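## Task

Place the tape roll, the bolts and the paper clip box on the shelf, and leave no other object on it. Each item must stay there without the robot supporting it, everything must settle and stop moving shortly after the end, and the grippers must have released and pulled away.

## Robot and tools

Robot: two six-joint arms, left_arm and right_arm, each ending in a two-finger parallel gripper with a wrist camera (cam_left_wrist, cam_right_wrist, both 616x616 images). Root links in the scene frame: left_arm at (-0.037, +0.356, 0) m, quat_wxyz (+0.995, 0, 0, +0.100); right_arm at (-0.039, -0.276, 0) m, quat_wxyz (+0.999, 0, 0, -0.046).

Scene frame: origin on the table surface midway between the arms, +x out across the table, +z upward, +y toward left_arm. The arm names do not tell you which side of a picture something is on. For each gripper, the fingers extend along its own +z axis and separate along its y axis; the reported hand point sits between the pads, roughly 1 cm short of the fingertips.

execute_actions takes "actions", a list holding zero or one item, plus optional "pictures" (boolean; images come by default).
- Empty list: just reports the current state, nothing is commanded.
- Motion: {"rows": [[...]], "steps": n} with n from 1 to 15 (default 15), each step being 1/30 s. One to 15 rows; each row is used for one step and the final row fills any remaining steps.
- Wait: {"steps": n} with no rows, n up to 300; it returns once n steps have elapsed since the previous result, and your own writing time counts into that.

Each row is a single list of 14 numbers covering both arms, even if only one should move: left_arm waist, shoulder, elbow, wrist pitch, wrist yaw, wrist roll, opening; then right_arm in the same seven-number order. Joint numbers are absolute target angles in radians, in the same convention as the printed Joint positions, not offsets. Stated ranges per arm: waist -2.618 to 3.054, shoulder 0.000 to 3.142, elbow 0.000 to 3.142, wrist pitch -1.571 to 1.571, wrist yaw -1.571 to 1.571, wrist roll -2.094 to 2.094. The true stops may differ by up to 0.036 rad either way. A call gets rejected (nothing sent) if any target exceeds a range end by more than 0.036 rad while also lying beyond that joint's last reported angle. Targets past a real stop are clipped to it, and the result then prints "joint sent to its limit" (possibly about an earlier motion still running); absence of that line does not prove there is more room.

Opening is an absolute value from -1 (closed) to +1 (fully open), on the same scale as grip_measured. Away from the ends, fingers move to where grip_measured would equal your number. To hold something, keep commanding roughly 0.03 less than the grip_measured you see with the object between the pads; a smaller margin squeezes more gently. Per-pad force tops out near 50 to 62 N (lower on some grippers, and weaker on parts under about 2 mm thick); the first contact can spike higher. Each gripper's reading carries a fixed error of up to about 1 mm.

Speed: each step, a joint's target is held within a set distance of its measured angle (waist 0.202 rad, shoulder 0.258, elbow 0.238, wrist pitch 0.573, wrist yaw and roll 0.522), and if the targets would move a gripper more than 70 mm from where it is, all that arm's targets are pulled back proportionally. Distant goals therefore need several actions. Between calls the arms keep heading for the last row sent, until everything has nearly stopped or a step is HELD; after that, only a new action moves them further. Fingers still in motion finish their travel.

Results: a state line "left_arm: … | right_arm: …" with each gripper's position (m) and quat_wxyz in the scene frame; these can be somewhat off, especially at long reach. Joint positions and Joint velocities give, per arm, six joints (rad, rad/s) then the pad gap (m, m/s; 0.094 m is fully open). grip_measured is the opening on the command scale. "joint command not followed" means a clearance check altered or blocked some joint targets (the rest of the row still ran). HELD flags steps on which your row was partly or wholly not sent. MOTOR HOT appears from 75 °C; at 90 °C that arm is halted for 10 s (then that threshold is off for 5 minutes before it can trigger again); at 100 °C the arm and gripper go limp and drop. Such halts are printed as OVER-TEMPERATURE FAULT. Holding loads, even while idle, builds heat, and some carries into the next scene.

zoom_image: "camera" (cam_left_wrist or cam_right_wrist) and "region" [x0, y0, x1, y1] in pixels of that camera's latest image, origin top-left, at most 504 by 504; returns an enlarged view.

read_manual: optional "section", only "licences"; returns licence text, no motion.

finished_scene: "scene" (1 or 2) closes that scene for good, reports success, and starts the next with its task. Giving a reply with no tool call ends all remaining scenes.

Avoid: arms striking or pushing against each other; dropping, slipping or slamming objects; shoving hard; knocking anything off the table; putting extra items on the shelf; leaving an item balanced only by a gripper. Brief outside tugs on a held part or pushes on loose items may occur, so grip firmly and check. Finish by opening the grippers and moving them away, then confirm all is still before ending the scene.

Each tool is called after "Request:" as name([rows], argument=value, ...), one row to a line, values as JSON.

## Session

Request:
execute_actions(actions=[])

Scene clock: 0.00 s of 5100.00 s.
left_arm: end_effector_position=(+0.0996, +0.3973, +0.1525) grip_measured=+1.000 end_effector_quat_wxyz=(+0.041, -0.389, +0.918, +0.056) | right_arm: end_effector_position=(+0.0796, -0.4779, +0.1409) grip_measured=+1.000 end_effector_quat_wxyz=(+0.020, -0.481, +0.876, +0.022)
Joint positions: left_arm=[-0.077  1.022  1.003 -1.503 -0.13  -0.676  0.094] | right_arm=[-0.983  1.468  1.258 -1.406 -0.04  -2.08   0.094]
Joint velocities: left_arm=[ 0.002  0.002  0.007 -0.007  0.051 -0.051  0.   ] | right_arm=[ 0.002 -0.012  0.002 -0.066  0.007 -0.051  0.   ]
Motor temperatures (°C, as the motors report them): left_arm=[30 29 30 29 31 28] | right_arm=[27 30 30 30 29 28]

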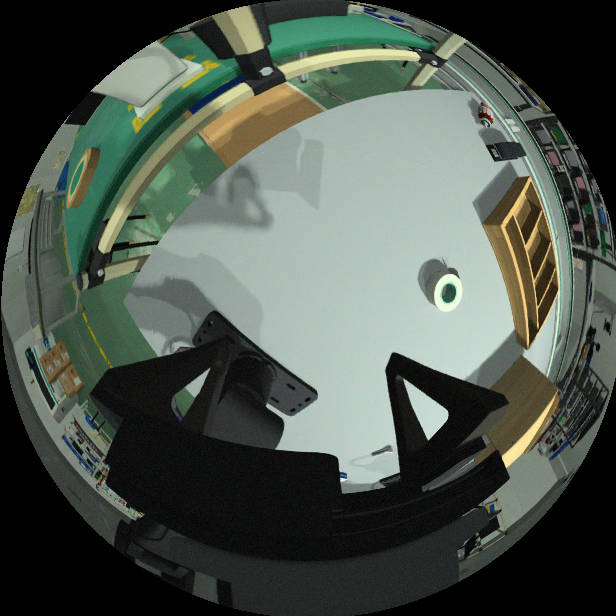

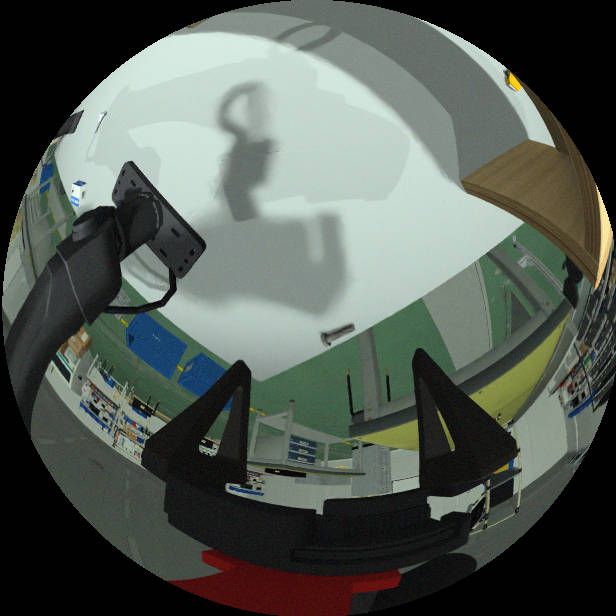

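Survey from both.

Request:
execute_actions([
  {"rows":[[-0.5,1.4,1.8,-1.5,0,0,1,-0.5,1.3,1.6,-1.5,0,-1.0,1]]},
], pictures=false)

Request:
execute_actions([
  {"rows":[[-0.5,1.4,1.8,-1.5,0,0,1,0.3,1.3,1.7,-1.5,0,0,1]]},
], pictures=false)

Request:
execute_actions([
  {"steps":15},
])

Scene clock: 1.20 s of 5100.00 s.
left_arm: end_effector_position=(+0.2441, +0.2714, +0.3107) grip_measured=+1.000 end_effector_quat_wxyz=(+0.243, +0.125, +0.961, -0.038) | right_arm: end_effector_position=(+0.1785, -0.4199, +0.2751) grip_measured=+1.000 end_effector_quat_wxyz=(+0.135, -0.250, +0.947, -0.149)
Joint positions: left_arm=[-0.501  1.391  1.792 -1.475 -0.007 -0.041  0.094] | right_arm=[-0.5    1.29   1.597 -1.472 -0.006 -1.108  0.094]
Joint velocities: left_arm=[ 0.002 -0.164  0.051 -0.095  0.022  0.227  0.   ] | right_arm=[ 0.002  0.042  0.007 -0.139  0.037  0.667  0.   ]
Motor temperatures (°C, as the motors report them): left_arm=[30 29 30 29 31 28] | right_arm=[27 30 30 30 29 28]
Steps of this call (steps 1 to 21: nothing new was sent; steps 22 to 36: all 15 steps of this action). Readings (joint positions):
22: left_arm=[-0.109 1.057 1.038 -1.534 -0.123 -0.605] | right_arm=[-0.964 1.462 1.274 -1.417 -0.024 -2.025]
23: left_arm=[-0.170 1.122 1.104 -1.558 -0.104 -0.521] | right_arm=[-0.925 1.451 1.304 -1.428 -0.014 -1.960]
25: left_arm=[-0.287 1.267 1.243 -1.545 -0.078 -0.370] | right_arm=[-0.828 1.412 1.392 -1.434 -0.007 -1.828]
29: left_arm=[-0.478 1.437 1.523 -1.502 -0.029 -0.163] | right_arm=[-0.576 1.328 1.565 -1.434 0.002 -1.470]
36: the state above

Scene clock: 1.70 s of 5100.00 s.
left_arm: end_effector_position=(+0.2415, +0.2718, +0.3074) grip_measured=+1.000 end_effector_quat_wxyz=(+0.233, +0.140, +0.962, -0.034) | right_arm: end_effector_position=(+0.2222, -0.2197, +0.2942) grip_measured=+1.000 end_effector_quat_wxyz=(+0.224, -0.138, +0.964, +0.018)
Joint positions: left_arm=[-0.501  1.397  1.793 -1.492 -0.005 -0.01   0.094] | right_arm=[ 0.297  1.306  1.674 -1.485 -0.008 -0.079  0.094]
Joint velocities: left_arm=[ 0.002 -0.012 -0.002 -0.037 -0.022  0.022  0.   ] | right_arm=[-0.012 -0.007 -0.012 -0.037 -0.022  0.564  0.   ]
Motor temperatures (°C, as the motors report them): left_arm=[30 29 30 29 31 28] | right_arm=[27 30 30 30 29 28]
Steps of this call (steps 1 to 15: all 15 steps of this action). Readings (joint positions):
1: left_arm=[-0.501 1.388 1.793 -1.479 -0.007 -0.034] | right_arm=[-0.465 1.295 1.609 -1.483 0.014 -1.017]
2: left_arm=[-0.501 1.388 1.793 -1.482 -0.006 -0.030] | right_arm=[-0.397 1.302 1.628 -1.488 0.019 -0.916]
4: left_arm=[-0.501 1.394 1.793 -1.487 -0.005 -0.022] | right_arm=[-0.244 1.306 1.658 -1.480 0.017 -0.716]
8: left_arm=[-0.501 1.397 1.793 -1.490 -0.005 -0.015] | right_arm=[0.063 1.306 1.674 -1.478 0.011 -0.335]
15: the state above

Scene clock: 2.20 s of 5100.00 s.
left_arm: end_effector_position=(+0.2414, +0.2718, +0.3074) grip_measured=+1.000 end_effector_quat_wxyz=(+0.233, +0.141, +0.962, -0.034) | right_arm: end_effector_position=(+0.2211, -0.2200, +0.2937) grip_measured=+1.000 end_effector_quat_wxyz=(+0.221, -0.105, +0.969, +0.026)
Joint positions: left_arm=[-0.501  1.397  1.793 -1.492 -0.005 -0.009  0.094] | right_arm=[ 0.297  1.306  1.674 -1.49  -0.008 -0.01   0.094]
Joint velocities: left_arm=[-0.002 -0.002 -0.007  0.007 -0.037 -0.066  0.   ] | right_arm=[ 0.002  0.002 -0.017  0.007 -0.022 -0.022  0.   ]
Motor temperatures (°C, as the motors report them): left_arm=[30 29 30 29 31 28] | right_arm=[27 30 30 30 29 28]
Steps of this call (steps 1 to 15: the robot went on to your last target). Readings (joint positions):
1: left_arm=[-0.501 1.397 1.793 -1.492 -0.005 -0.010] | right_arm=[0.297 1.306 1.674 -1.486 -0.008 -0.065]
2: left_arm=[-0.501 1.397 1.793 -1.492 -0.005 -0.010] | right_arm=[0.297 1.306 1.674 -1.487 -0.008 -0.053]
4: left_arm=[-0.501 1.397 1.793 -1.492 -0.005 -0.010] | right_arm=[0.297 1.306 1.674 -1.488 -0.008 -0.037]
8: left_arm=[-0.501 1.397 1.793 -1.492 -0.005 -0.010] | right_arm=[0.297 1.306 1.674 -1.489 -0.008 -0.019]
15: the state above

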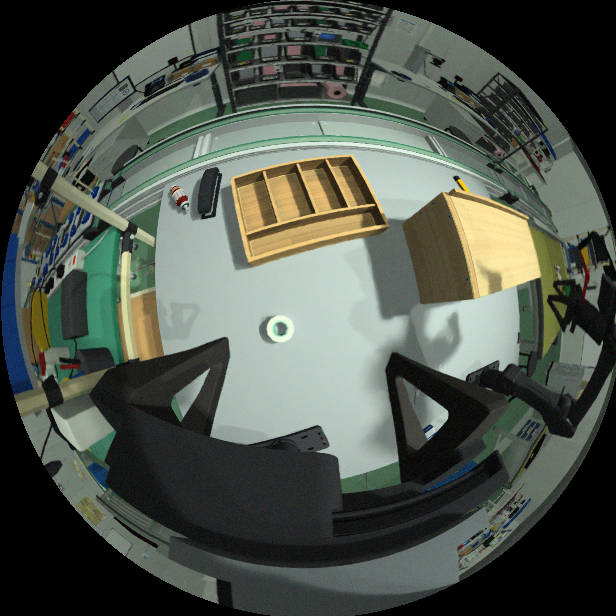

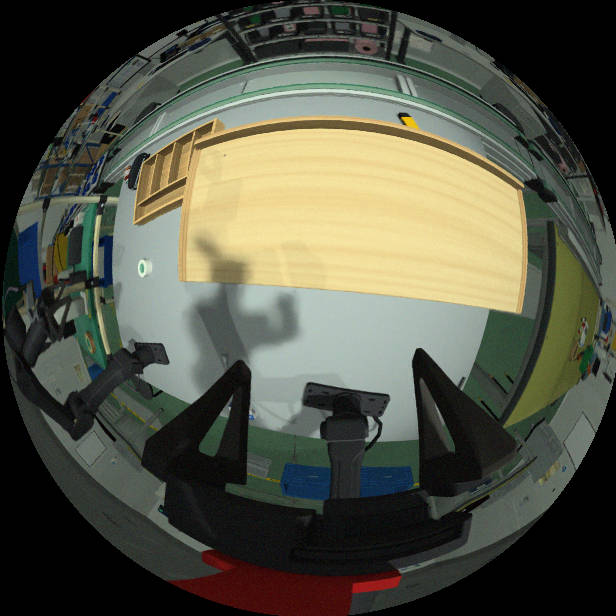

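Request:
execute_actions([
  {"rows":[[-0.335,1.81,1.5,-1.26,0,0,1,-0.3,1.3,1.7,-1.5,0,0,1]]},
], pictures=false)

Request:
execute_actions([
  {"steps":12},
])

Scene clock: 11.63 s of 5100.00 s.
left_arm: end_effector_position=(+0.2796, +0.3127, +0.0848) grip_measured=+1.000 end_effector_quat_wxyz=(-0.056, +0.065, +0.996, +0.003) | right_arm: end_effector_position=(+0.2071, -0.3775, +0.2937) grip_measured=+1.000 end_effector_quat_wxyz=(+0.218, +0.188, +0.957, -0.047)
Joint positions: left_arm=[-0.339  1.871  1.475 -1.287  0.001 -0.009  0.094] | right_arm=[-0.297  1.306  1.674 -1.489  0.007 -0.004  0.094]
Joint velocities: left_arm=[-0.002 -0.164 -0.007 -0.066 -0.066 -0.022  0.   ] | right_arm=[-0.007 -0.007 -0.002  0.007 -0.066  0.007  0.   ]
Motor temperatures (°C, as the motors report them): left_arm=[30 29 31 30 31 28] | right_arm=[27 30 31 30 29 28]
Steps of this call (steps 1 to 15: the robot went on to your last target; steps 16 to 90: nothing new was sent; then 5.93 s passed at rest; steps 91 to 105: all 15 steps of this action). Readings (joint positions):
91: left_arm=[-0.491 1.403 1.779 -1.479 0.000 -0.009] | right_arm=[0.263 1.306 1.674 -1.490 -0.027 -0.010]
92: left_arm=[-0.472 1.414 1.757 -1.462 0.002 -0.009] | right_arm=[0.195 1.306 1.674 -1.490 -0.029 -0.010]
94: left_arm=[-0.431 1.466 1.699 -1.429 0.002 -0.009] | right_arm=[0.042 1.306 1.674 -1.489 -0.022 -0.009]
98: left_arm=[-0.378 1.655 1.589 -1.366 0.002 -0.009] | right_arm=[-0.244 1.306 1.674 -1.489 -0.005 -0.006]
105: the state above

Scene clock: 12.03 s of 5100.00 s.
left_arm: end_effector_position=(+0.2829, +0.3123, +0.0972) grip_measured=+1.000 end_effector_quat_wxyz=(-0.031, +0.065, +0.997, +0.002) | right_arm: end_effector_position=(+0.2071, -0.3775, +0.2937) grip_measured=+1.000 end_effector_quat_wxyz=(+0.218, +0.188, +0.957, -0.047)
Joint positions: left_arm=[-0.339  1.829  1.475 -1.278  0.001 -0.009  0.094] | right_arm=[-0.297  1.306  1.674 -1.49   0.007 -0.004  0.094]
Joint velocities: left_arm=[ 0.002  0.002 -0.007  0.022  0.037 -0.007  0.   ] | right_arm=[-0.002  0.002 -0.002 -0.051 -0.022  0.037  0.   ]
Motor temperatures (°C, as the motors report them): left_arm=[30 29 31 30 31 28] | right_arm=[27 30 31 30 29 28]
Steps of this call (steps 1 to 12: the robot went on to your last target). Readings (joint positions):
1: left_arm=[-0.339 1.863 1.475 -1.283 0.001 -0.009] | right_arm=[-0.297 1.306 1.674 -1.489 0.007 -0.004]
2: left_arm=[-0.339 1.854 1.475 -1.280 0.001 -0.009] | right_arm=[-0.297 1.306 1.674 -1.489 0.007 -0.004]
4: left_arm=[-0.339 1.837 1.475 -1.279 0.001 -0.009] | right_arm=[-0.297 1.306 1.674 -1.489 0.007 -0.004]
8: left_arm=[-0.339 1.829 1.475 -1.279 0.001 -0.009] | right_arm=[-0.297 1.306 1.674 -1.490 0.007 -0.004]
12: the state above

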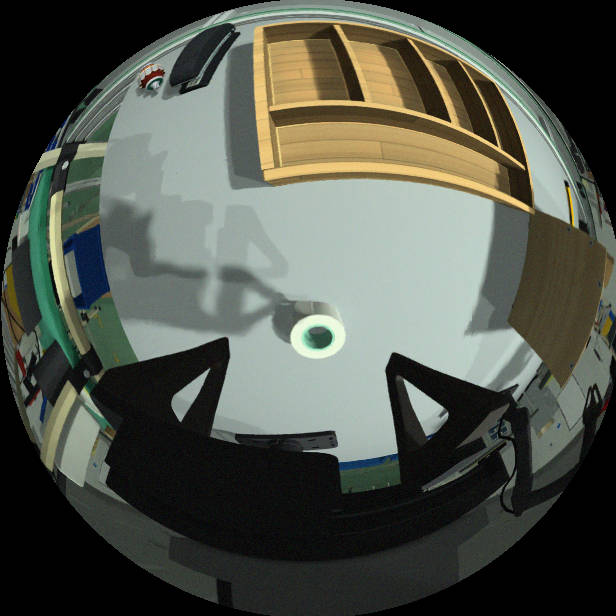

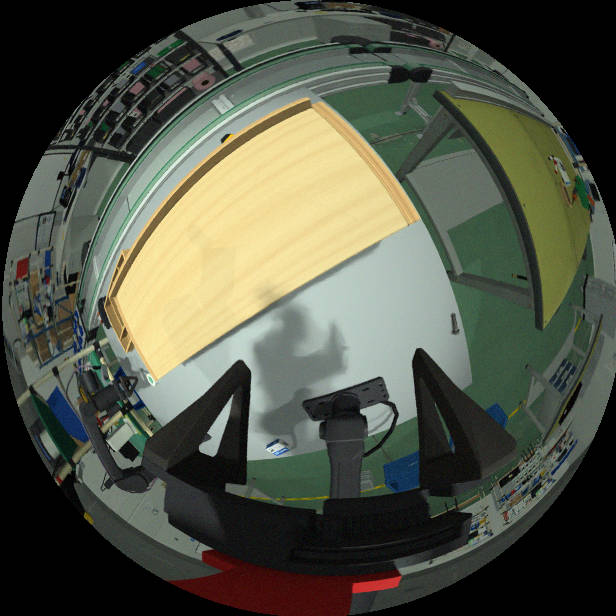

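Request:
execute_actions([
  {"rows":[[-0.355,1.79,1.42,-1.22,0,0,1],[-0.355,1.79,1.38,-1.17,0,0,1],[-0.355,1.80,1.33,-1.11,0,0,1],[-0.355,1.81,1.28,-1.05,0,0,1],[-0.355,1.82,1.23,-0.99,0,0,1],[-0.355,1.835,1.17,-0.90,0,0,1]]},
])

Request:
execute_actions([
  {"rows":[[-0.355,1.79,1.42,-1.22,0,0,1,-0.3,1.3,1.7,-1.5,0,0,1],[-0.355,1.79,1.38,-1.17,0,0,1,-0.3,1.3,1.7,-1.5,0,0,1],[-0.355,1.80,1.33,-1.11,0,0,1,-0.3,1.3,1.7,-1.5,0,0,1],[-0.355,1.81,1.28,-1.05,0,0,1,-0.3,1.3,1.7,-1.5,0,0,1],[-0.355,1.82,1.23,-0.99,0,0,1,-0.3,1.3,1.7,-1.5,0,0,1],[-0.355,1.835,1.17,-0.90,0,0,1,-0.3,1.3,1.7,-1.5,0,0,1]]},
])


Scene clock: 14.57 s of 5100.00 s.
left_arm: end_effector_position=(+0.2623, +0.3133, +0.0126) grip_measured=+1.000 end_effector_quat_wxyz=(-0.037, +0.068, +0.997, +0.002) | right_arm: end_effector_position=(+0.2071, -0.3775, +0.2937) grip_measured=+1.000 end_effector_quat_wxyz=(+0.218, +0.188, +0.957, -0.047)
Joint positions: left_arm=[-0.345  1.856  1.158 -0.947  0.001 -0.009  0.094] | right_arm=[-0.297  1.306  1.674 -1.49   0.007 -0.004  0.094]
Joint velocities: left_arm=[ 0.002  0.002  0.007  0.227 -0.007 -0.037  0.   ] | right_arm=[ 0.017  0.002  0.002 -0.007 -0.168 -0.007  0.   ]
Motor temperatures (°C, as the motors report them): left_arm=[30 30 31 29 31 28] | right_arm=[27 30 32 30 29 28]
Steps of this call (steps 1 to 30: the robot went on to your last target; steps 31 to 61: nothing new was sent; steps 62 to 76: all 15 steps of this action). Readings (joint positions):
62: left_arm=[-0.339 1.825 1.465 -1.266 0.001 -0.009] | right_arm=[-0.297 1.306 1.674 -1.490 0.007 -0.004]
63: left_arm=[-0.340 1.817 1.444 -1.246 0.001 -0.009] | right_arm=[-0.297 1.306 1.674 -1.490 0.007 -0.004]
65: left_arm=[-0.343 1.806 1.374 -1.189 0.001 -0.009] | right_arm=[-0.297 1.306 1.674 -1.490 0.007 -0.004]
69: left_arm=[-0.345 1.830 1.197 -1.041 0.001 -0.009] | right_arm=[-0.297 1.306 1.674 -1.490 0.007 -0.004]
76: the state above

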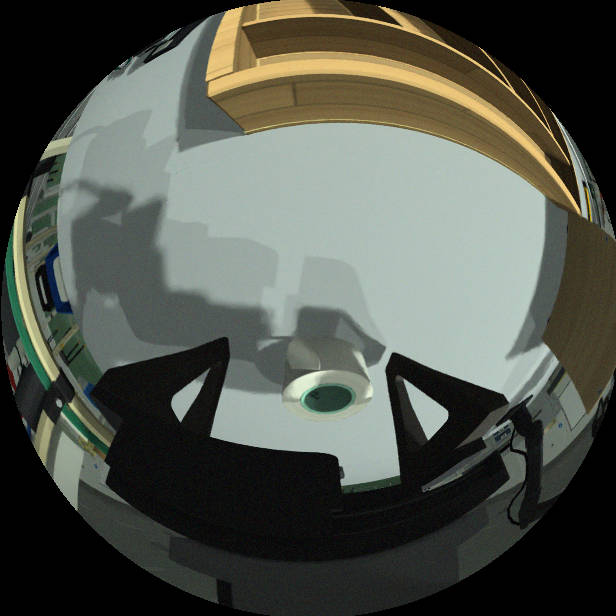

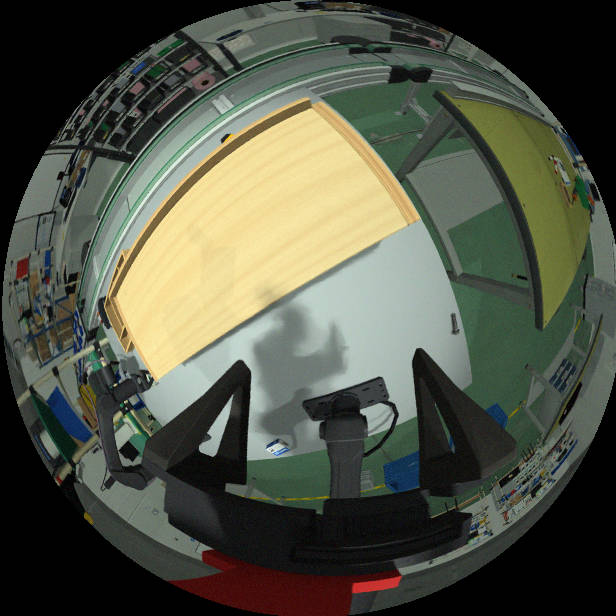

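Looks between fingers. Close.

Request:
execute_actions([
  {"rows":[[-0.355,1.825,1.17,-0.91,0,0,-0.1,-0.3,1.3,1.7,-1.5,0,0,1]]},
])

Scene clock: 15.40 s of 5100.00 s.
left_arm: end_effector_position=(+0.2690, +0.3123, +0.0122) grip_measured=-0.098 end_effector_quat_wxyz=(-0.023, +0.068, +0.997, +0.001) | right_arm: end_effector_position=(+0.2071, -0.3775, +0.2937) grip_measured=+1.000 end_effector_quat_wxyz=(+0.218, +0.188, +0.957, -0.047)
Joint positions: left_arm=[-0.345  1.856  1.158 -0.919  0.002 -0.008  0.042] | right_arm=[-0.297  1.306  1.674 -1.49   0.007 -0.004  0.094]
Joint velocities: left_arm=[ 0.002  0.002  0.007 -0.022 -0.022  0.037  0.001] | right_arm=[ 0.002 -0.007  0.002 -0.051  0.037  0.022  0.   ]
Motor temperatures (°C, as the motors report them): left_arm=[30 30 31 29 31 28] | right_arm=[27 30 32 30 29 28]
Steps of this call (steps 1 to 10: the robot went on to your last target; steps 11 to 25: all 15 steps of this action). Readings (joint positions):
11: left_arm=[-0.345 1.856 1.158 -0.919 0.001 -0.009] | right_arm=[-0.297 1.306 1.674 -1.490 0.007 -0.004]
12: left_arm=[-0.345 1.856 1.158 -0.919 0.001 -0.009] | right_arm=[-0.297 1.306 1.674 -1.490 0.007 -0.004]
14: left_arm=[-0.345 1.856 1.158 -0.919 0.002 -0.008] | right_arm=[-0.297 1.306 1.674 -1.490 0.007 -0.004]
18: left_arm=[-0.345 1.856 1.158 -0.919 0.002 -0.008] | right_arm=[-0.297 1.306 1.674 -1.490 0.007 -0.004]
25: the state above

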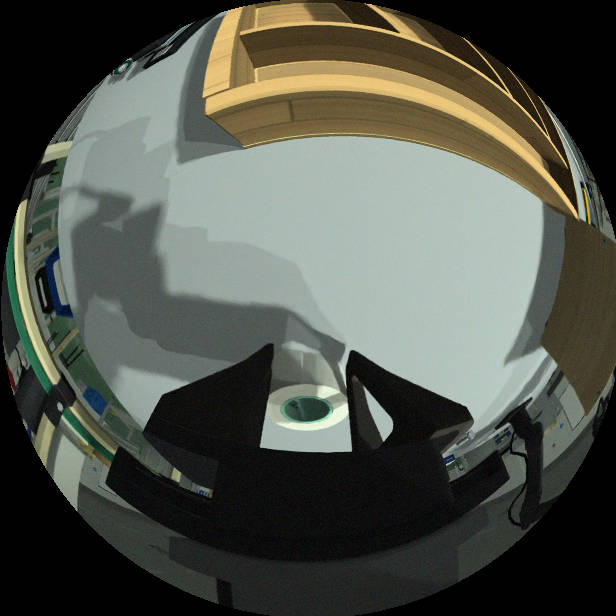

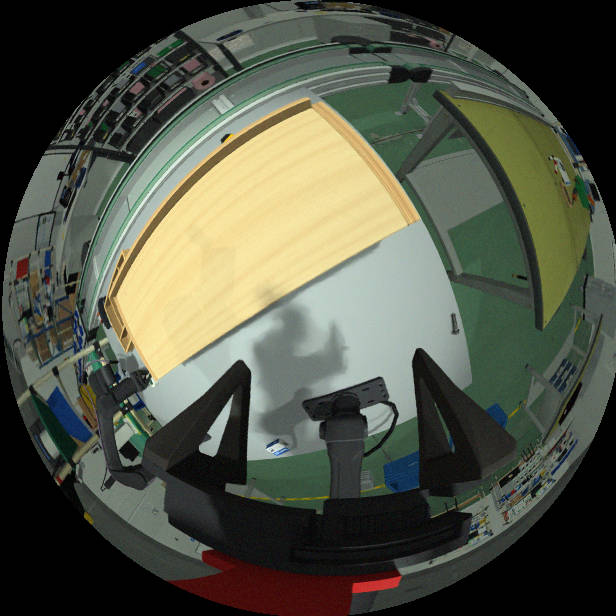

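Request:
execute_actions([
  {"rows":[[-0.355,1.825,1.17,-0.91,0,0,-0.2,-0.3,1.3,1.7,-1.5,0,0,1]],"steps":12},
])

Scene clock: 16.23 s of 5100.00 s.
left_arm: end_effector_position=(+0.2690, +0.3123, +0.0122) grip_measured=-0.198 end_effector_quat_wxyz=(-0.023, +0.068, +0.997, +0.001) | right_arm: end_effector_position=(+0.2071, -0.3775, +0.2937) grip_measured=+1.000 end_effector_quat_wxyz=(+0.218, +0.188, +0.957, -0.047)
Joint positions: left_arm=[-0.345  1.856  1.158 -0.919  0.002 -0.008  0.038] | right_arm=[-0.297  1.306  1.674 -1.49   0.007 -0.004  0.094]
Joint velocities: left_arm=[-0.002 -0.017 -0.007  0.007 -0.081  0.022 -0.   ] | right_arm=[ 0.012 -0.022 -0.002 -0.066 -0.095 -0.037  0.   ]
Motor temperatures (°C, as the motors report them): left_arm=[30 30 31 29 31 28] | right_arm=[27 30 32 30 29 28]
Steps of this call (steps 1 to 13: the robot went on to your last target; steps 14 to 25: all 12 steps of this action). Readings (joint positions):
14: left_arm=[-0.345 1.856 1.158 -0.919 0.002 -0.008] | right_arm=[-0.297 1.306 1.674 -1.490 0.007 -0.004]
15: left_arm=[-0.345 1.856 1.158 -0.919 0.002 -0.008] | right_arm=[-0.297 1.306 1.674 -1.490 0.007 -0.004]
17: left_arm=[-0.345 1.856 1.158 -0.919 0.002 -0.008] | right_arm=[-0.297 1.306 1.674 -1.490 0.007 -0.004]
21: left_arm=[-0.345 1.856 1.158 -0.919 0.002 -0.008] | right_arm=[-0.297 1.306 1.674 -1.490 0.007 -0.004]
25: the state above

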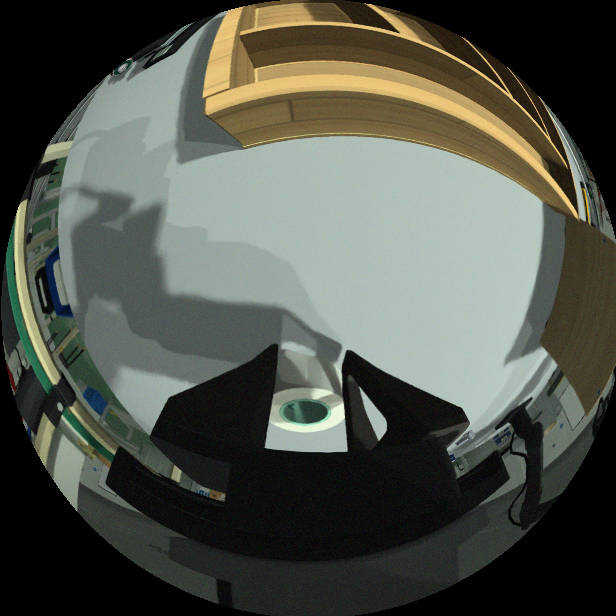

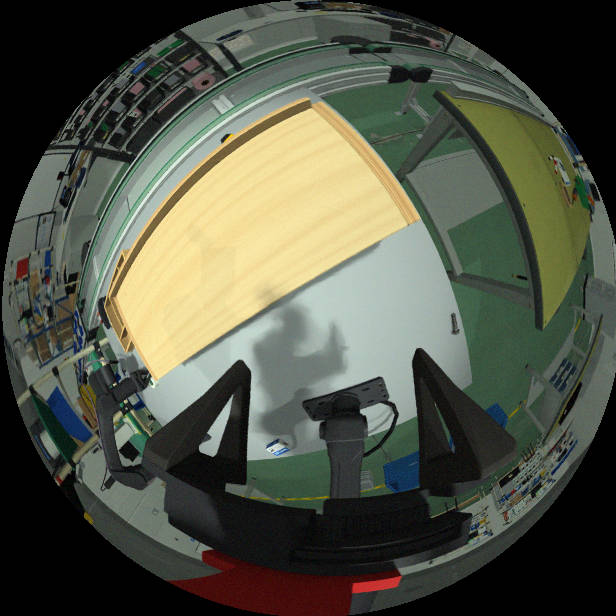

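Request:
execute_actions([
  {"rows":[[-0.355,1.825,1.17,-0.91,0,0,0.6,-0.3,1.3,1.7,-1.5,0,0,1],[-0.355,1.825,1.17,-0.91,0,0,0.6,-0.3,1.3,1.7,-1.5,0,0,1],[-0.355,1.825,1.17,-0.91,0,0,0.6,-0.3,1.3,1.7,-1.5,0,0,1],[-0.355,1.825,1.17,-0.91,0,0,0.6,-0.3,1.3,1.7,-1.5,0,0,1],[-0.355,1.79,1.125,-0.89,0,0,0.6,-0.3,1.3,1.7,-1.5,0,0,1]]},
], pictures=false)

Request:
execute_actions([
  {"rows":[[-0.355,1.79,1.125,-0.89,0,0,-0.25,-0.3,1.3,1.7,-1.5,0,0,1]]},
])

Scene clock: 17.73 s of 5100.00 s.
left_arm: end_effector_position=(+0.2674, +0.3125, +0.0192) grip_measured=+0.598 end_effector_quat_wxyz=(-0.008, +0.068, +0.998, -0.000) | right_arm: end_effector_position=(+0.2071, -0.3775, +0.2937) grip_measured=+1.000 end_effector_quat_wxyz=(+0.218, +0.188, +0.957, -0.047)
Joint positions: left_arm=[-0.345  1.813  1.133 -0.907  0.002 -0.008  0.075] | right_arm=[-0.297  1.306  1.674 -1.49   0.007 -0.004  0.094]
Joint velocities: left_arm=[-0.007  0.002 -0.012 -0.037 -0.037  0.037  0.   ] | right_arm=[-0.007 -0.007 -0.007  0.081  0.007  0.066  0.   ]
Motor temperatures (°C, as the motors report them): left_arm=[30 31 31 29 31 28] | right_arm=[27 30 32 30 29 28]
Steps of this call (steps 1 to 15: the robot went on to your last target; steps 16 to 30: nothing new was sent; steps 31 to 45: all 15 steps of this action). Readings (joint positions):
31: left_arm=[-0.345 1.856 1.158 -0.919 0.002 -0.008] | right_arm=[-0.297 1.306 1.674 -1.490 0.007 -0.004]
32: left_arm=[-0.345 1.856 1.158 -0.919 0.002 -0.008] | right_arm=[-0.297 1.306 1.674 -1.490 0.007 -0.004]
34: left_arm=[-0.345 1.856 1.158 -0.919 0.002 -0.008] | right_arm=[-0.297 1.306 1.674 -1.490 0.007 -0.004]
38: left_arm=[-0.345 1.822 1.133 -0.909 0.002 -0.008] | right_arm=[-0.297 1.306 1.674 -1.490 0.007 -0.004]
45: the state above

Scene clock: 18.23 s of 5100.00 s.
left_arm: end_effector_position=(+0.2675, +0.3125, +0.0192) grip_measured=-0.248 end_effector_quat_wxyz=(-0.008, +0.068, +0.998, -0.000) | right_arm: end_effector_position=(+0.2071, -0.3775, +0.2937) grip_measured=+1.000 end_effector_quat_wxyz=(+0.218, +0.188, +0.957, -0.047)
Joint positions: left_arm=[-0.345  1.813  1.133 -0.907  0.002 -0.008  0.035] | right_arm=[-0.297  1.306  1.674 -1.49   0.007 -0.004  0.094]
Joint velocities: left_arm=[-0.002  0.012 -0.012 -0.007  0.007  0.007  0.001] | right_arm=[-0.022 -0.002  0.007  0.022 -0.11   0.081  0.   ]
Motor temperatures (°C, as the motors report them): left_arm=[30 31 31 29 31 28] | right_arm=[27 30 32 30 29 28]
Steps of this call (steps 1 to 15: all 15 steps of this action). Readings (joint positions):
1: left_arm=[-0.345 1.813 1.133 -0.907 0.002 -0.008] | right_arm=[-0.297 1.306 1.674 -1.490 0.007 -0.004]
2: left_arm=[-0.345 1.813 1.133 -0.907 0.002 -0.008] | right_arm=[-0.297 1.306 1.674 -1.490 0.007 -0.004]
4: left_arm=[-0.345 1.813 1.133 -0.907 0.002 -0.008] | right_arm=[-0.297 1.306 1.674 -1.490 0.007 -0.004]
8: left_arm=[-0.345 1.813 1.133 -0.907 0.002 -0.008] | right_arm=[-0.297 1.306 1.674 -1.490 0.007 -0.004]
15: the state above

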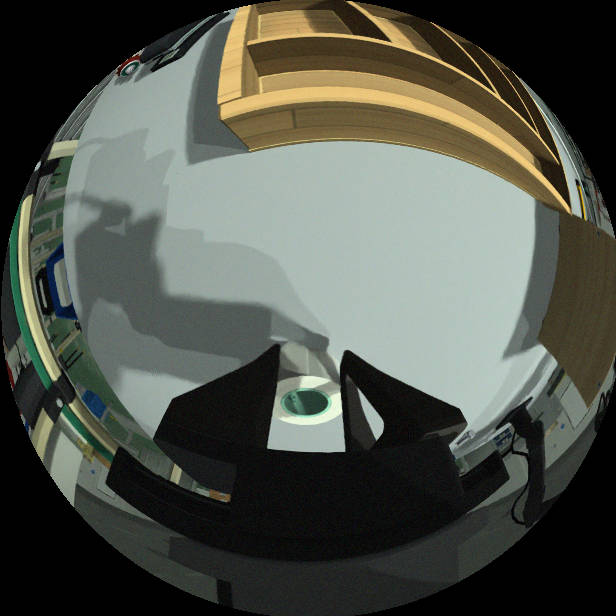

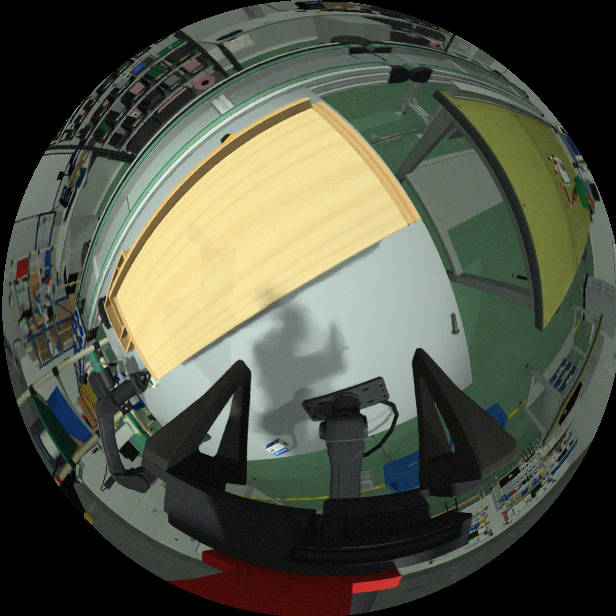

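Maybe just smaller than thought; keep closing.

Request:
execute_actions([
  {"rows":[[-0.355,1.80,1.125,-0.89,0,0,-0.5,-0.3,1.3,1.7,-1.5,0,0,1]]},
])

Scene clock: 19.23 s of 5100.00 s.
left_arm: end_effector_position=(+0.2680, +0.3124, +0.0192) grip_measured=-0.498 end_effector_quat_wxyz=(-0.007, +0.068, +0.998, -0.000) | right_arm: end_effector_position=(+0.2071, -0.3775, +0.2937) grip_measured=+1.000 end_effector_quat_wxyz=(+0.218, +0.188, +0.957, -0.047)
Joint positions: left_arm=[-0.345  1.813  1.133 -0.905  0.002 -0.008  0.024] | right_arm=[-0.297  1.306  1.674 -1.49   0.007 -0.004  0.094]
Joint velocities: left_arm=[-0.002 -0.002  0.007  0.051 -0.022  0.037 -0.   ] | right_arm=[-0.002  0.007 -0.007 -0.037 -0.066  0.022  0.   ]
Motor temperatures (°C, as the motors report them): left_arm=[30 31 31 29 31 28] | right_arm=[27 30 32 30 29 28]
Steps of this call (steps 1 to 15: the robot went on to your last target; steps 16 to 30: all 15 steps of this action). Readings (joint positions):
16: left_arm=[-0.345 1.813 1.133 -0.906 0.002 -0.008] | right_arm=[-0.297 1.306 1.674 -1.490 0.007 -0.004]
17: left_arm=[-0.345 1.813 1.133 -0.905 0.002 -0.008] | right_arm=[-0.297 1.306 1.674 -1.490 0.007 -0.004]
19: left_arm=[-0.345 1.813 1.133 -0.905 0.002 -0.008] | right_arm=[-0.297 1.306 1.674 -1.490 0.007 -0.004]
23: left_arm=[-0.345 1.813 1.133 -0.905 0.002 -0.008] | right_arm=[-0.297 1.306 1.674 -1.490 0.007 -0.004]
30: the state above

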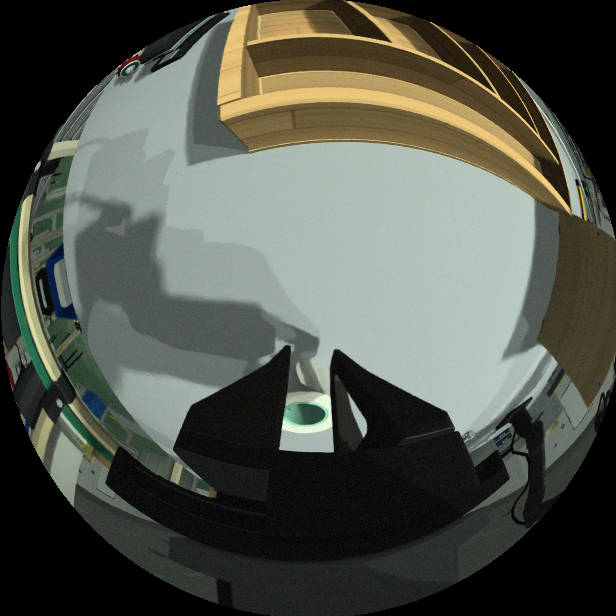

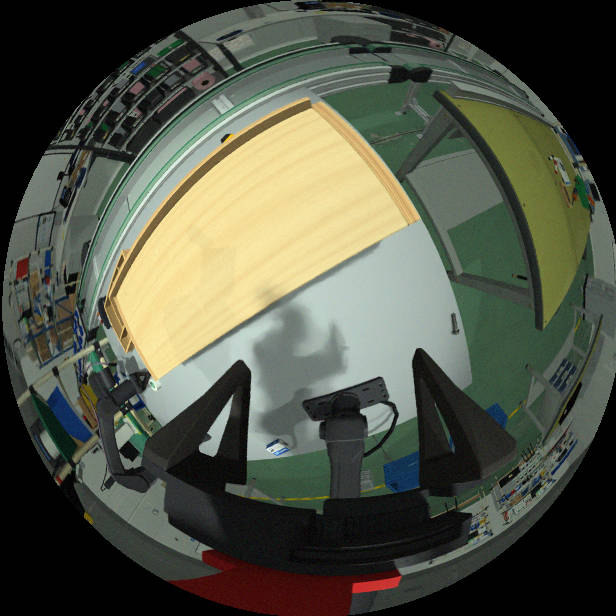

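Request:
execute_actions([
  {"rows":[[-0.355,1.80,1.125,-0.89,0,0,1,-0.3,1.3,1.7,-1.5,0,0,1],[-0.355,1.80,1.125,-0.89,0,0,1,-0.3,1.3,1.7,-1.5,0,0,1],[-0.355,1.80,1.125,-0.89,0,0,1,-0.3,1.3,1.7,-1.5,0,0,1],[-0.355,1.80,1.125,-0.89,0,0,1,-0.3,1.3,1.7,-1.5,0,0,1],[-0.355,1.80,1.125,-0.89,0,0,1,-0.3,1.3,1.7,-1.5,0,0,1],[-0.355,1.76,1.07,-0.88,0,0,1,-0.3,1.3,1.7,-1.5,0,0,1],[-0.355,1.72,1.02,-0.87,0,0,1,-0.3,1.3,1.7,-1.5,0,0,1],[-0.355,1.68,0.97,-0.86,0,0,1,-0.3,1.3,1.7,-1.5,0,0,1]]},
])

Scene clock: 21.10 s of 5100.00 s.
left_arm: end_effector_position=(+0.2274, +0.3183, +0.0132) grip_measured=+1.000 end_effector_quat_wxyz=(-0.020, +0.068, +0.997, +0.001) | right_arm: end_effector_position=(+0.2071, -0.3775, +0.2937) grip_measured=+1.000 end_effector_quat_wxyz=(+0.218, +0.188, +0.957, -0.047)
Joint positions: left_arm=[-0.345  1.703  0.972 -0.881  0.002 -0.008  0.094] | right_arm=[-0.297  1.306  1.674 -1.49   0.007 -0.004  0.094]
Joint velocities: left_arm=[-0.022 -0.007  0.002  0.066  0.007 -0.007  0.   ] | right_arm=[-0.017  0.012 -0.007  0.007  0.051 -0.066  0.   ]
Motor temperatures (°C, as the motors report them): left_arm=[30 31 31 29 31 28] | right_arm=[27 30 32 30 29 28]
Steps of this call (steps 1 to 15: the robot went on to your last target; steps 16 to 41: nothing new was sent; steps 42 to 56: all 15 steps of this action). Readings (joint positions):
42: left_arm=[-0.345 1.813 1.133 -0.905 0.002 -0.008] | right_arm=[-0.297 1.306 1.674 -1.490 0.007 -0.004]
43: left_arm=[-0.345 1.813 1.133 -0.905 0.002 -0.008] | right_arm=[-0.297 1.306 1.674 -1.490 0.007 -0.004]
45: left_arm=[-0.345 1.813 1.133 -0.905 0.002 -0.008] | right_arm=[-0.297 1.306 1.674 -1.490 0.007 -0.004]
49: left_arm=[-0.345 1.765 1.059 -0.867 0.002 -0.008] | right_arm=[-0.297 1.306 1.674 -1.490 0.007 -0.004]
56: the state above

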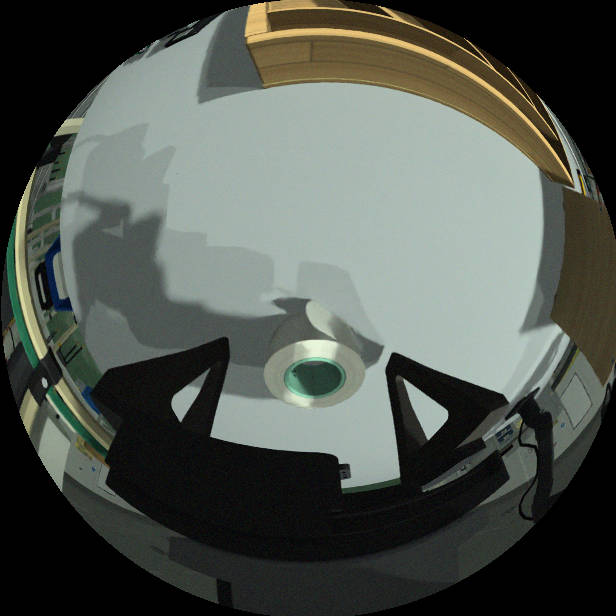

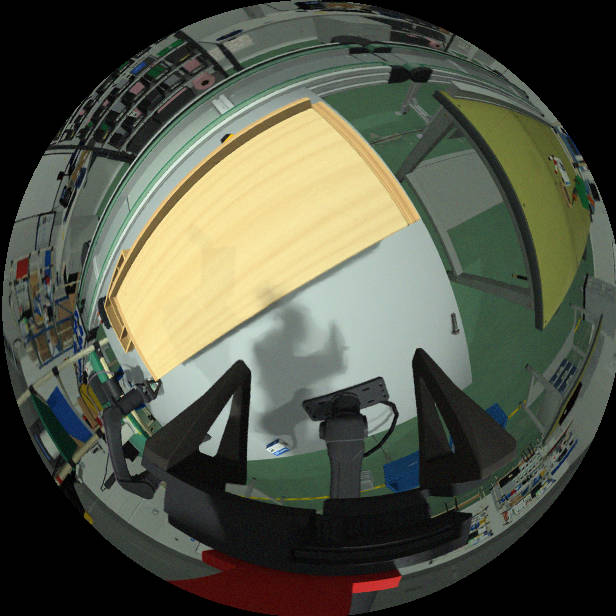

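Tape ~6 cm wide; now likely centred.

Request:
execute_actions([
  {"rows":[[-0.355,1.68,0.97,-0.86,0,0,0.0,-0.3,1.3,1.7,-1.5,0,0,1]]},
])

Scene clock: 21.97 s of 5100.00 s.
left_arm: end_effector_position=(+0.2283, +0.3182, +0.0132) grip_measured=+0.034 end_effector_quat_wxyz=(-0.019, +0.068, +0.997, +0.001) | right_arm: end_effector_position=(+0.2071, -0.3775, +0.2937) grip_measured=+1.000 end_effector_quat_wxyz=(+0.218, +0.188, +0.957, -0.047)
Joint positions: left_arm=[-0.345  1.703  0.972 -0.877  0.002 -0.008  0.049] | right_arm=[-0.297  1.306  1.674 -1.49   0.007 -0.004  0.094]
Joint velocities: left_arm=[-0.002 -0.012  0.002 -0.007 -0.007  0.007 -0.001] | right_arm=[-0.017 -0.002 -0.012 -0.022 -0.066 -0.007  0.   ]
Motor temperatures (°C, as the motors report them): left_arm=[30 31 31 29 31 28] | right_arm=[27 30 32 30 29 28]
Steps of this call (steps 1 to 11: the robot went on to your last target; steps 12 to 26: all 15 steps of this action). Readings (joint positions):
12: left_arm=[-0.345 1.703 0.972 -0.878 0.002 -0.008] | right_arm=[-0.297 1.306 1.674 -1.490 0.007 -0.004]
13: left_arm=[-0.345 1.703 0.972 -0.878 0.002 -0.008] | right_arm=[-0.297 1.306 1.674 -1.490 0.007 -0.004]
15: left_arm=[-0.345 1.703 0.972 -0.878 0.002 -0.008] | right_arm=[-0.297 1.306 1.674 -1.490 0.007 -0.004]
19: left_arm=[-0.345 1.703 0.972 -0.877 0.002 -0.008] | right_arm=[-0.297 1.306 1.674 -1.490 0.007 -0.004]
26: the state above

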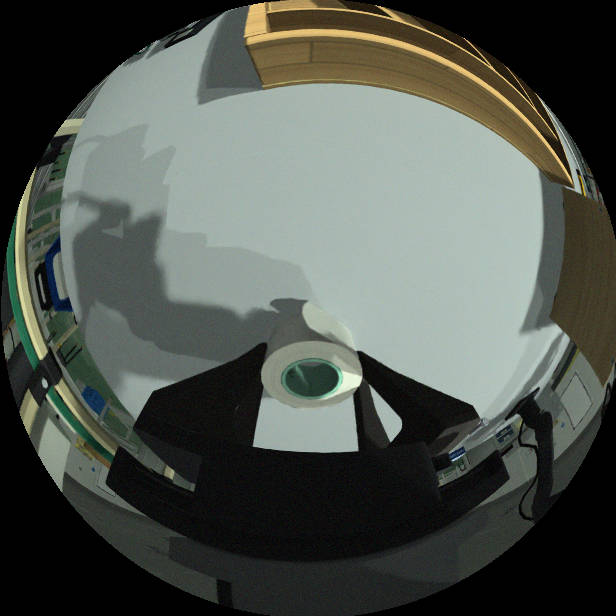

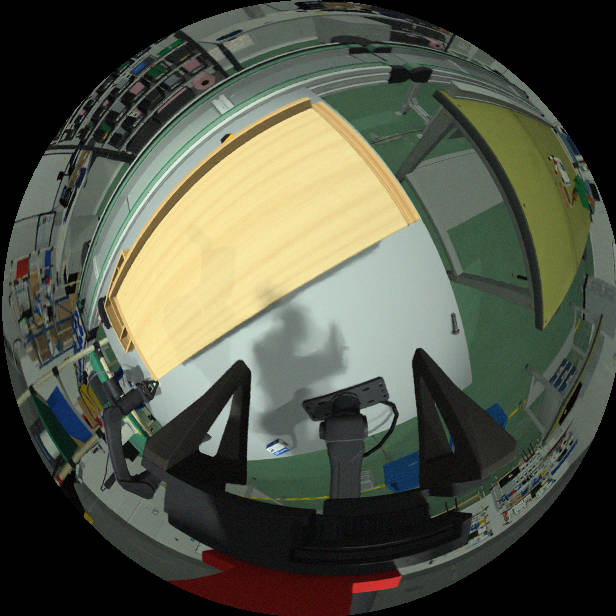

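Request:
execute_actions([
  {"rows":[[-0.355,1.6,1.1,-1.05,0,0,0.0,-0.5,1.3,1.7,-1.5,0,0,1],[-0.355,1.55,1.25,-1.25,0,0,0.0,-0.5,1.3,1.7,-1.5,0,0,1],[-0.4,1.5,1.5,-1.45,0,0,0.0,-0.5,1.3,1.7,-1.5,0,0,1],[-0.5,1.5,1.8,-1.5,0,0,0.0,-0.5,1.3,1.7,-1.5,0,0,1]]},
], pictures=false)

Request:
execute_actions([
  {"rows":[[-1.0,1.65,2.05,-1.4,0,0,0.0,-0.5,1.3,1.7,-1.5,0,0,1]]},
], pictures=false)

Request:
execute_actions([
  {"rows":[[-1.0,1.88,2.22,-1.3,0,0,0.0,-0.5,1.3,1.7,-1.5,0,0,1]]},
])

Scene clock: 24.60 s of 5100.00 s.
left_arm: end_effector_position=(+0.2771, +0.2607, +0.2787) grip_measured=+0.034 end_effector_quat_wxyz=(+0.211, +0.141, +0.967, -0.034) | right_arm: end_effector_position=(+0.1824, -0.4237, +0.2937) grip_measured=+1.000 end_effector_quat_wxyz=(+0.212, +0.282, +0.933, -0.067)
Joint positions: left_arm=[-0.497  1.509  1.775 -1.406  0.003 -0.008  0.049] | right_arm=[-0.497  1.306  1.674 -1.49   0.003 -0.003  0.094]
Joint velocities: left_arm=[-0.012 -0.388  0.623 -0.168  0.007  0.007  0.001] | right_arm=[ 0.002  0.007  0.007  0.007  0.066 -0.007  0.   ]
Motor temperatures (°C, as the motors report them): left_arm=[30 32 31 29 31 28] | right_arm=[27 30 32 30 29 28]
Steps of this call (steps 1 to 15: the robot went on to your last target; steps 16 to 64: nothing new was sent; steps 65 to 79: all 15 steps of this action). Readings (joint positions):
65: left_arm=[-0.345 1.698 0.987 -0.905 0.002 -0.008] | right_arm=[-0.332 1.306 1.674 -1.490 -0.014 -0.006]
66: left_arm=[-0.345 1.688 1.020 -0.962 0.002 -0.008] | right_arm=[-0.393 1.306 1.674 -1.490 -0.016 -0.006]
68: left_arm=[-0.361 1.644 1.105 -1.073 -0.003 -0.008] | right_arm=[-0.479 1.306 1.674 -1.490 -0.000 -0.004]
72: left_arm=[-0.462 1.564 1.328 -1.268 -0.002 -0.008] | right_arm=[-0.497 1.306 1.674 -1.490 0.003 -0.003]
79: the state above

Scene clock: 25.10 s of 5100.00 s.
left_arm: end_effector_position=(+0.2258, +0.0794, +0.3086) grip_measured=+0.035 end_effector_quat_wxyz=(+0.240, +0.379, +0.887, -0.109) | right_arm: end_effector_position=(+0.1824, -0.4237, +0.2937) grip_measured=+1.000 end_effector_quat_wxyz=(+0.212, +0.282, +0.933, -0.067)
Joint positions: left_arm=[-1.01   1.671  2.026 -1.393  0.009 -0.005  0.049] | right_arm=[-0.497  1.306  1.674 -1.49   0.003 -0.003  0.094]
Joint velocities: left_arm=[ 0.056 -0.012  0.007 -0.081  0.022 -0.022  0.001] | right_arm=[-0.012 -0.012 -0.017 -0.037 -0.066  0.037  0.   ]
Motor temperatures (°C, as the motors report them): left_arm=[30 32 31 29 31 28] | right_arm=[27 30 32 30 29 28]
Steps of this call (steps 1 to 15: all 15 steps of this action). Readings (joint positions):
1: left_arm=[-0.520 1.519 1.830 -1.435 -0.012 -0.008] | right_arm=[-0.497 1.306 1.674 -1.490 0.003 -0.003]
2: left_arm=[-0.566 1.545 1.903 -1.445 -0.018 -0.008] | right_arm=[-0.497 1.306 1.674 -1.490 0.003 -0.003]
4: left_arm=[-0.693 1.598 2.001 -1.411 -0.020 -0.008] | right_arm=[-0.497 1.306 1.674 -1.490 0.003 -0.003]
8: left_arm=[-0.960 1.658 2.026 -1.385 -0.004 -0.007] | right_arm=[-0.497 1.306 1.674 -1.490 0.003 -0.003]
15: the state above

Scene clock: 25.60 s of 5100.00 s.
left_arm: end_effector_position=(+0.2756, +0.0293, +0.2816) grip_measured=+0.035 end_effector_quat_wxyz=(+0.242, +0.377, +0.887, -0.108) | right_arm: end_effector_position=(+0.1824, -0.4237, +0.2937) grip_measured=+1.000 end_effector_quat_wxyz=(+0.212, +0.282, +0.933, -0.067)
Joint positions: left_arm=[-1.008  1.908  2.197 -1.323  0.006 -0.005  0.049] | right_arm=[-0.497  1.306  1.674 -1.49   0.003 -0.003  0.094]
Joint velocities: left_arm=[-0.007 -0.046  0.002 -0.037 -0.007  0.022  0.001] | right_arm=[-0.007 -0.012 -0.017 -0.037  0.007 -0.051  0.   ]
Motor temperatures (°C, as the motors report them): left_arm=[30 32 31 29 31 28] | right_arm=[27 30 32 31 29 28]
Steps of this call (steps 1 to 15: all 15 steps of this action). Readings (joint positions):
1: left_arm=[-1.009 1.704 2.072 -1.417 0.008 -0.005] | right_arm=[-0.497 1.306 1.674 -1.490 0.003 -0.003]
2: left_arm=[-1.008 1.750 2.136 -1.410 0.008 -0.005] | right_arm=[-0.497 1.306 1.674 -1.490 0.003 -0.003]
4: left_arm=[-1.008 1.825 2.194 -1.348 0.007 -0.005] | right_arm=[-0.497 1.306 1.674 -1.490 0.003 -0.003]
8: left_arm=[-1.008 1.908 2.197 -1.324 0.007 -0.005] | right_arm=[-0.497 1.306 1.674 -1.490 0.003 -0.003]
15: the state above

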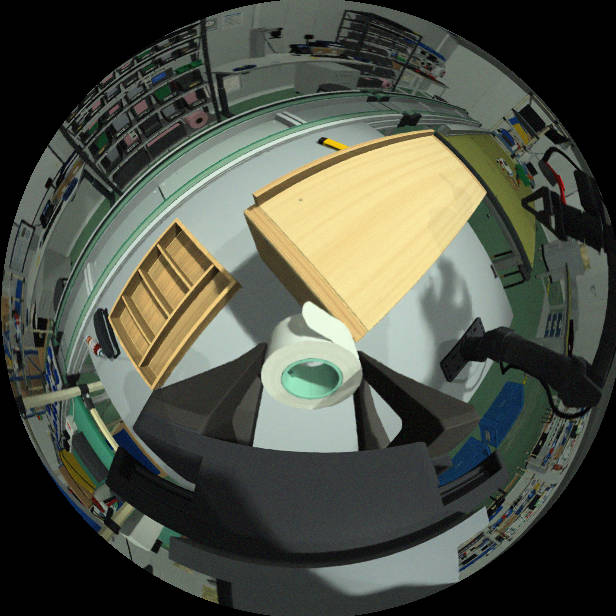

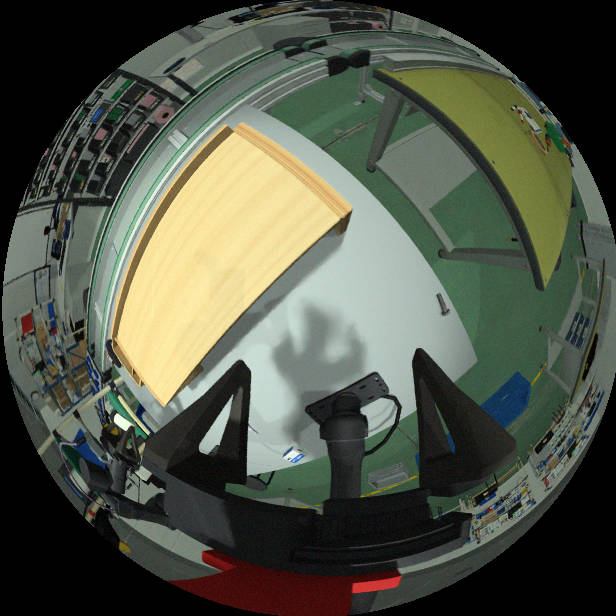

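Request:
execute_actions([
  {"rows":[[-1.02,1.95,2.26,-1.26,0,0,0.0,-0.5,1.3,1.7,-1.5,0,0,1],[-1.02,2.03,2.32,-1.2,0,0,0.0,-0.5,1.3,1.7,-1.5,0,0,1],[-1.02,2.09,2.36,-1.15,0,0,0.0,-0.5,1.3,1.7,-1.5,0,0,1]]},
])

Scene clock: 27.27 s of 5100.00 s.
left_arm: end_effector_position=(+0.3262, -0.0236, +0.2488) grip_measured=+0.035 end_effector_quat_wxyz=(+0.270, +0.374, +0.879, -0.120) | right_arm: end_effector_position=(+0.1824, -0.4237, +0.2937) grip_measured=+1.000 end_effector_quat_wxyz=(+0.212, +0.282, +0.933, -0.067)
Joint positions: left_arm=[-1.008  2.123  2.336 -1.185  0.006 -0.005  0.049] | right_arm=[-0.497  1.306  1.674 -1.49   0.003 -0.003  0.094]
Joint velocities: left_arm=[ 0.002 -0.071 -0.017  0.095 -0.007  0.022  0.   ] | right_arm=[-0.022 -0.002 -0.002  0.022  0.081 -0.007  0.   ]
Motor temperatures (°C, as the motors report them): left_arm=[30 32 32 30 31 28] | right_arm=[27 30 32 31 29 28]
Steps of this call (steps 1 to 15: the robot went on to your last target; steps 16 to 35: nothing new was sent; steps 36 to 50: all 15 steps of this action). Readings (joint positions):
36: left_arm=[-1.008 1.913 2.207 -1.324 0.006 -0.005] | right_arm=[-0.497 1.306 1.674 -1.490 0.003 -0.003]
37: left_arm=[-1.008 1.935 2.237 -1.321 0.006 -0.005] | right_arm=[-0.497 1.306 1.674 -1.490 0.003 -0.003]
39: left_arm=[-1.008 2.005 2.316 -1.269 0.006 -0.005] | right_arm=[-0.497 1.306 1.674 -1.490 0.003 -0.003]
43: left_arm=[-1.008 2.100 2.336 -1.194 0.006 -0.005] | right_arm=[-0.497 1.306 1.674 -1.490 0.003 -0.003]
50: the state above

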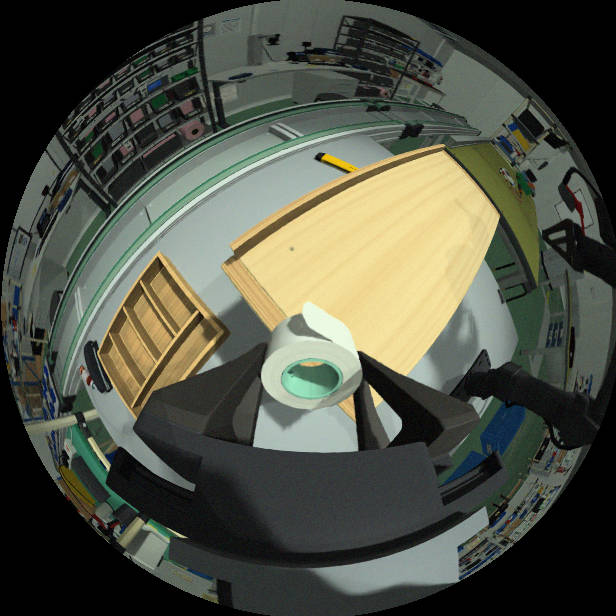

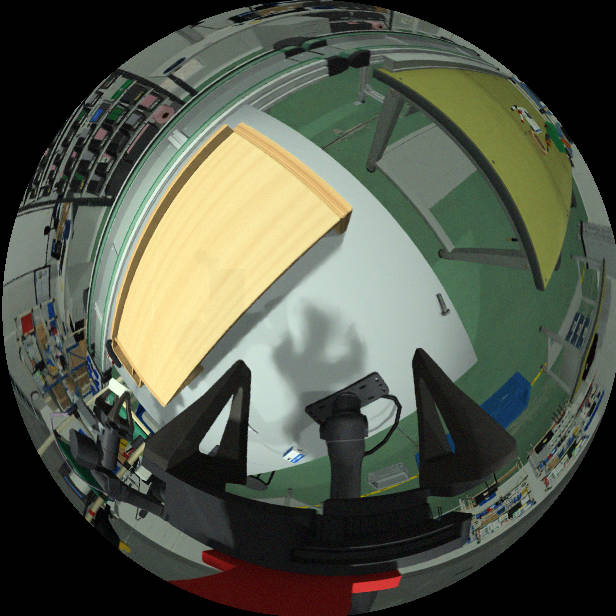

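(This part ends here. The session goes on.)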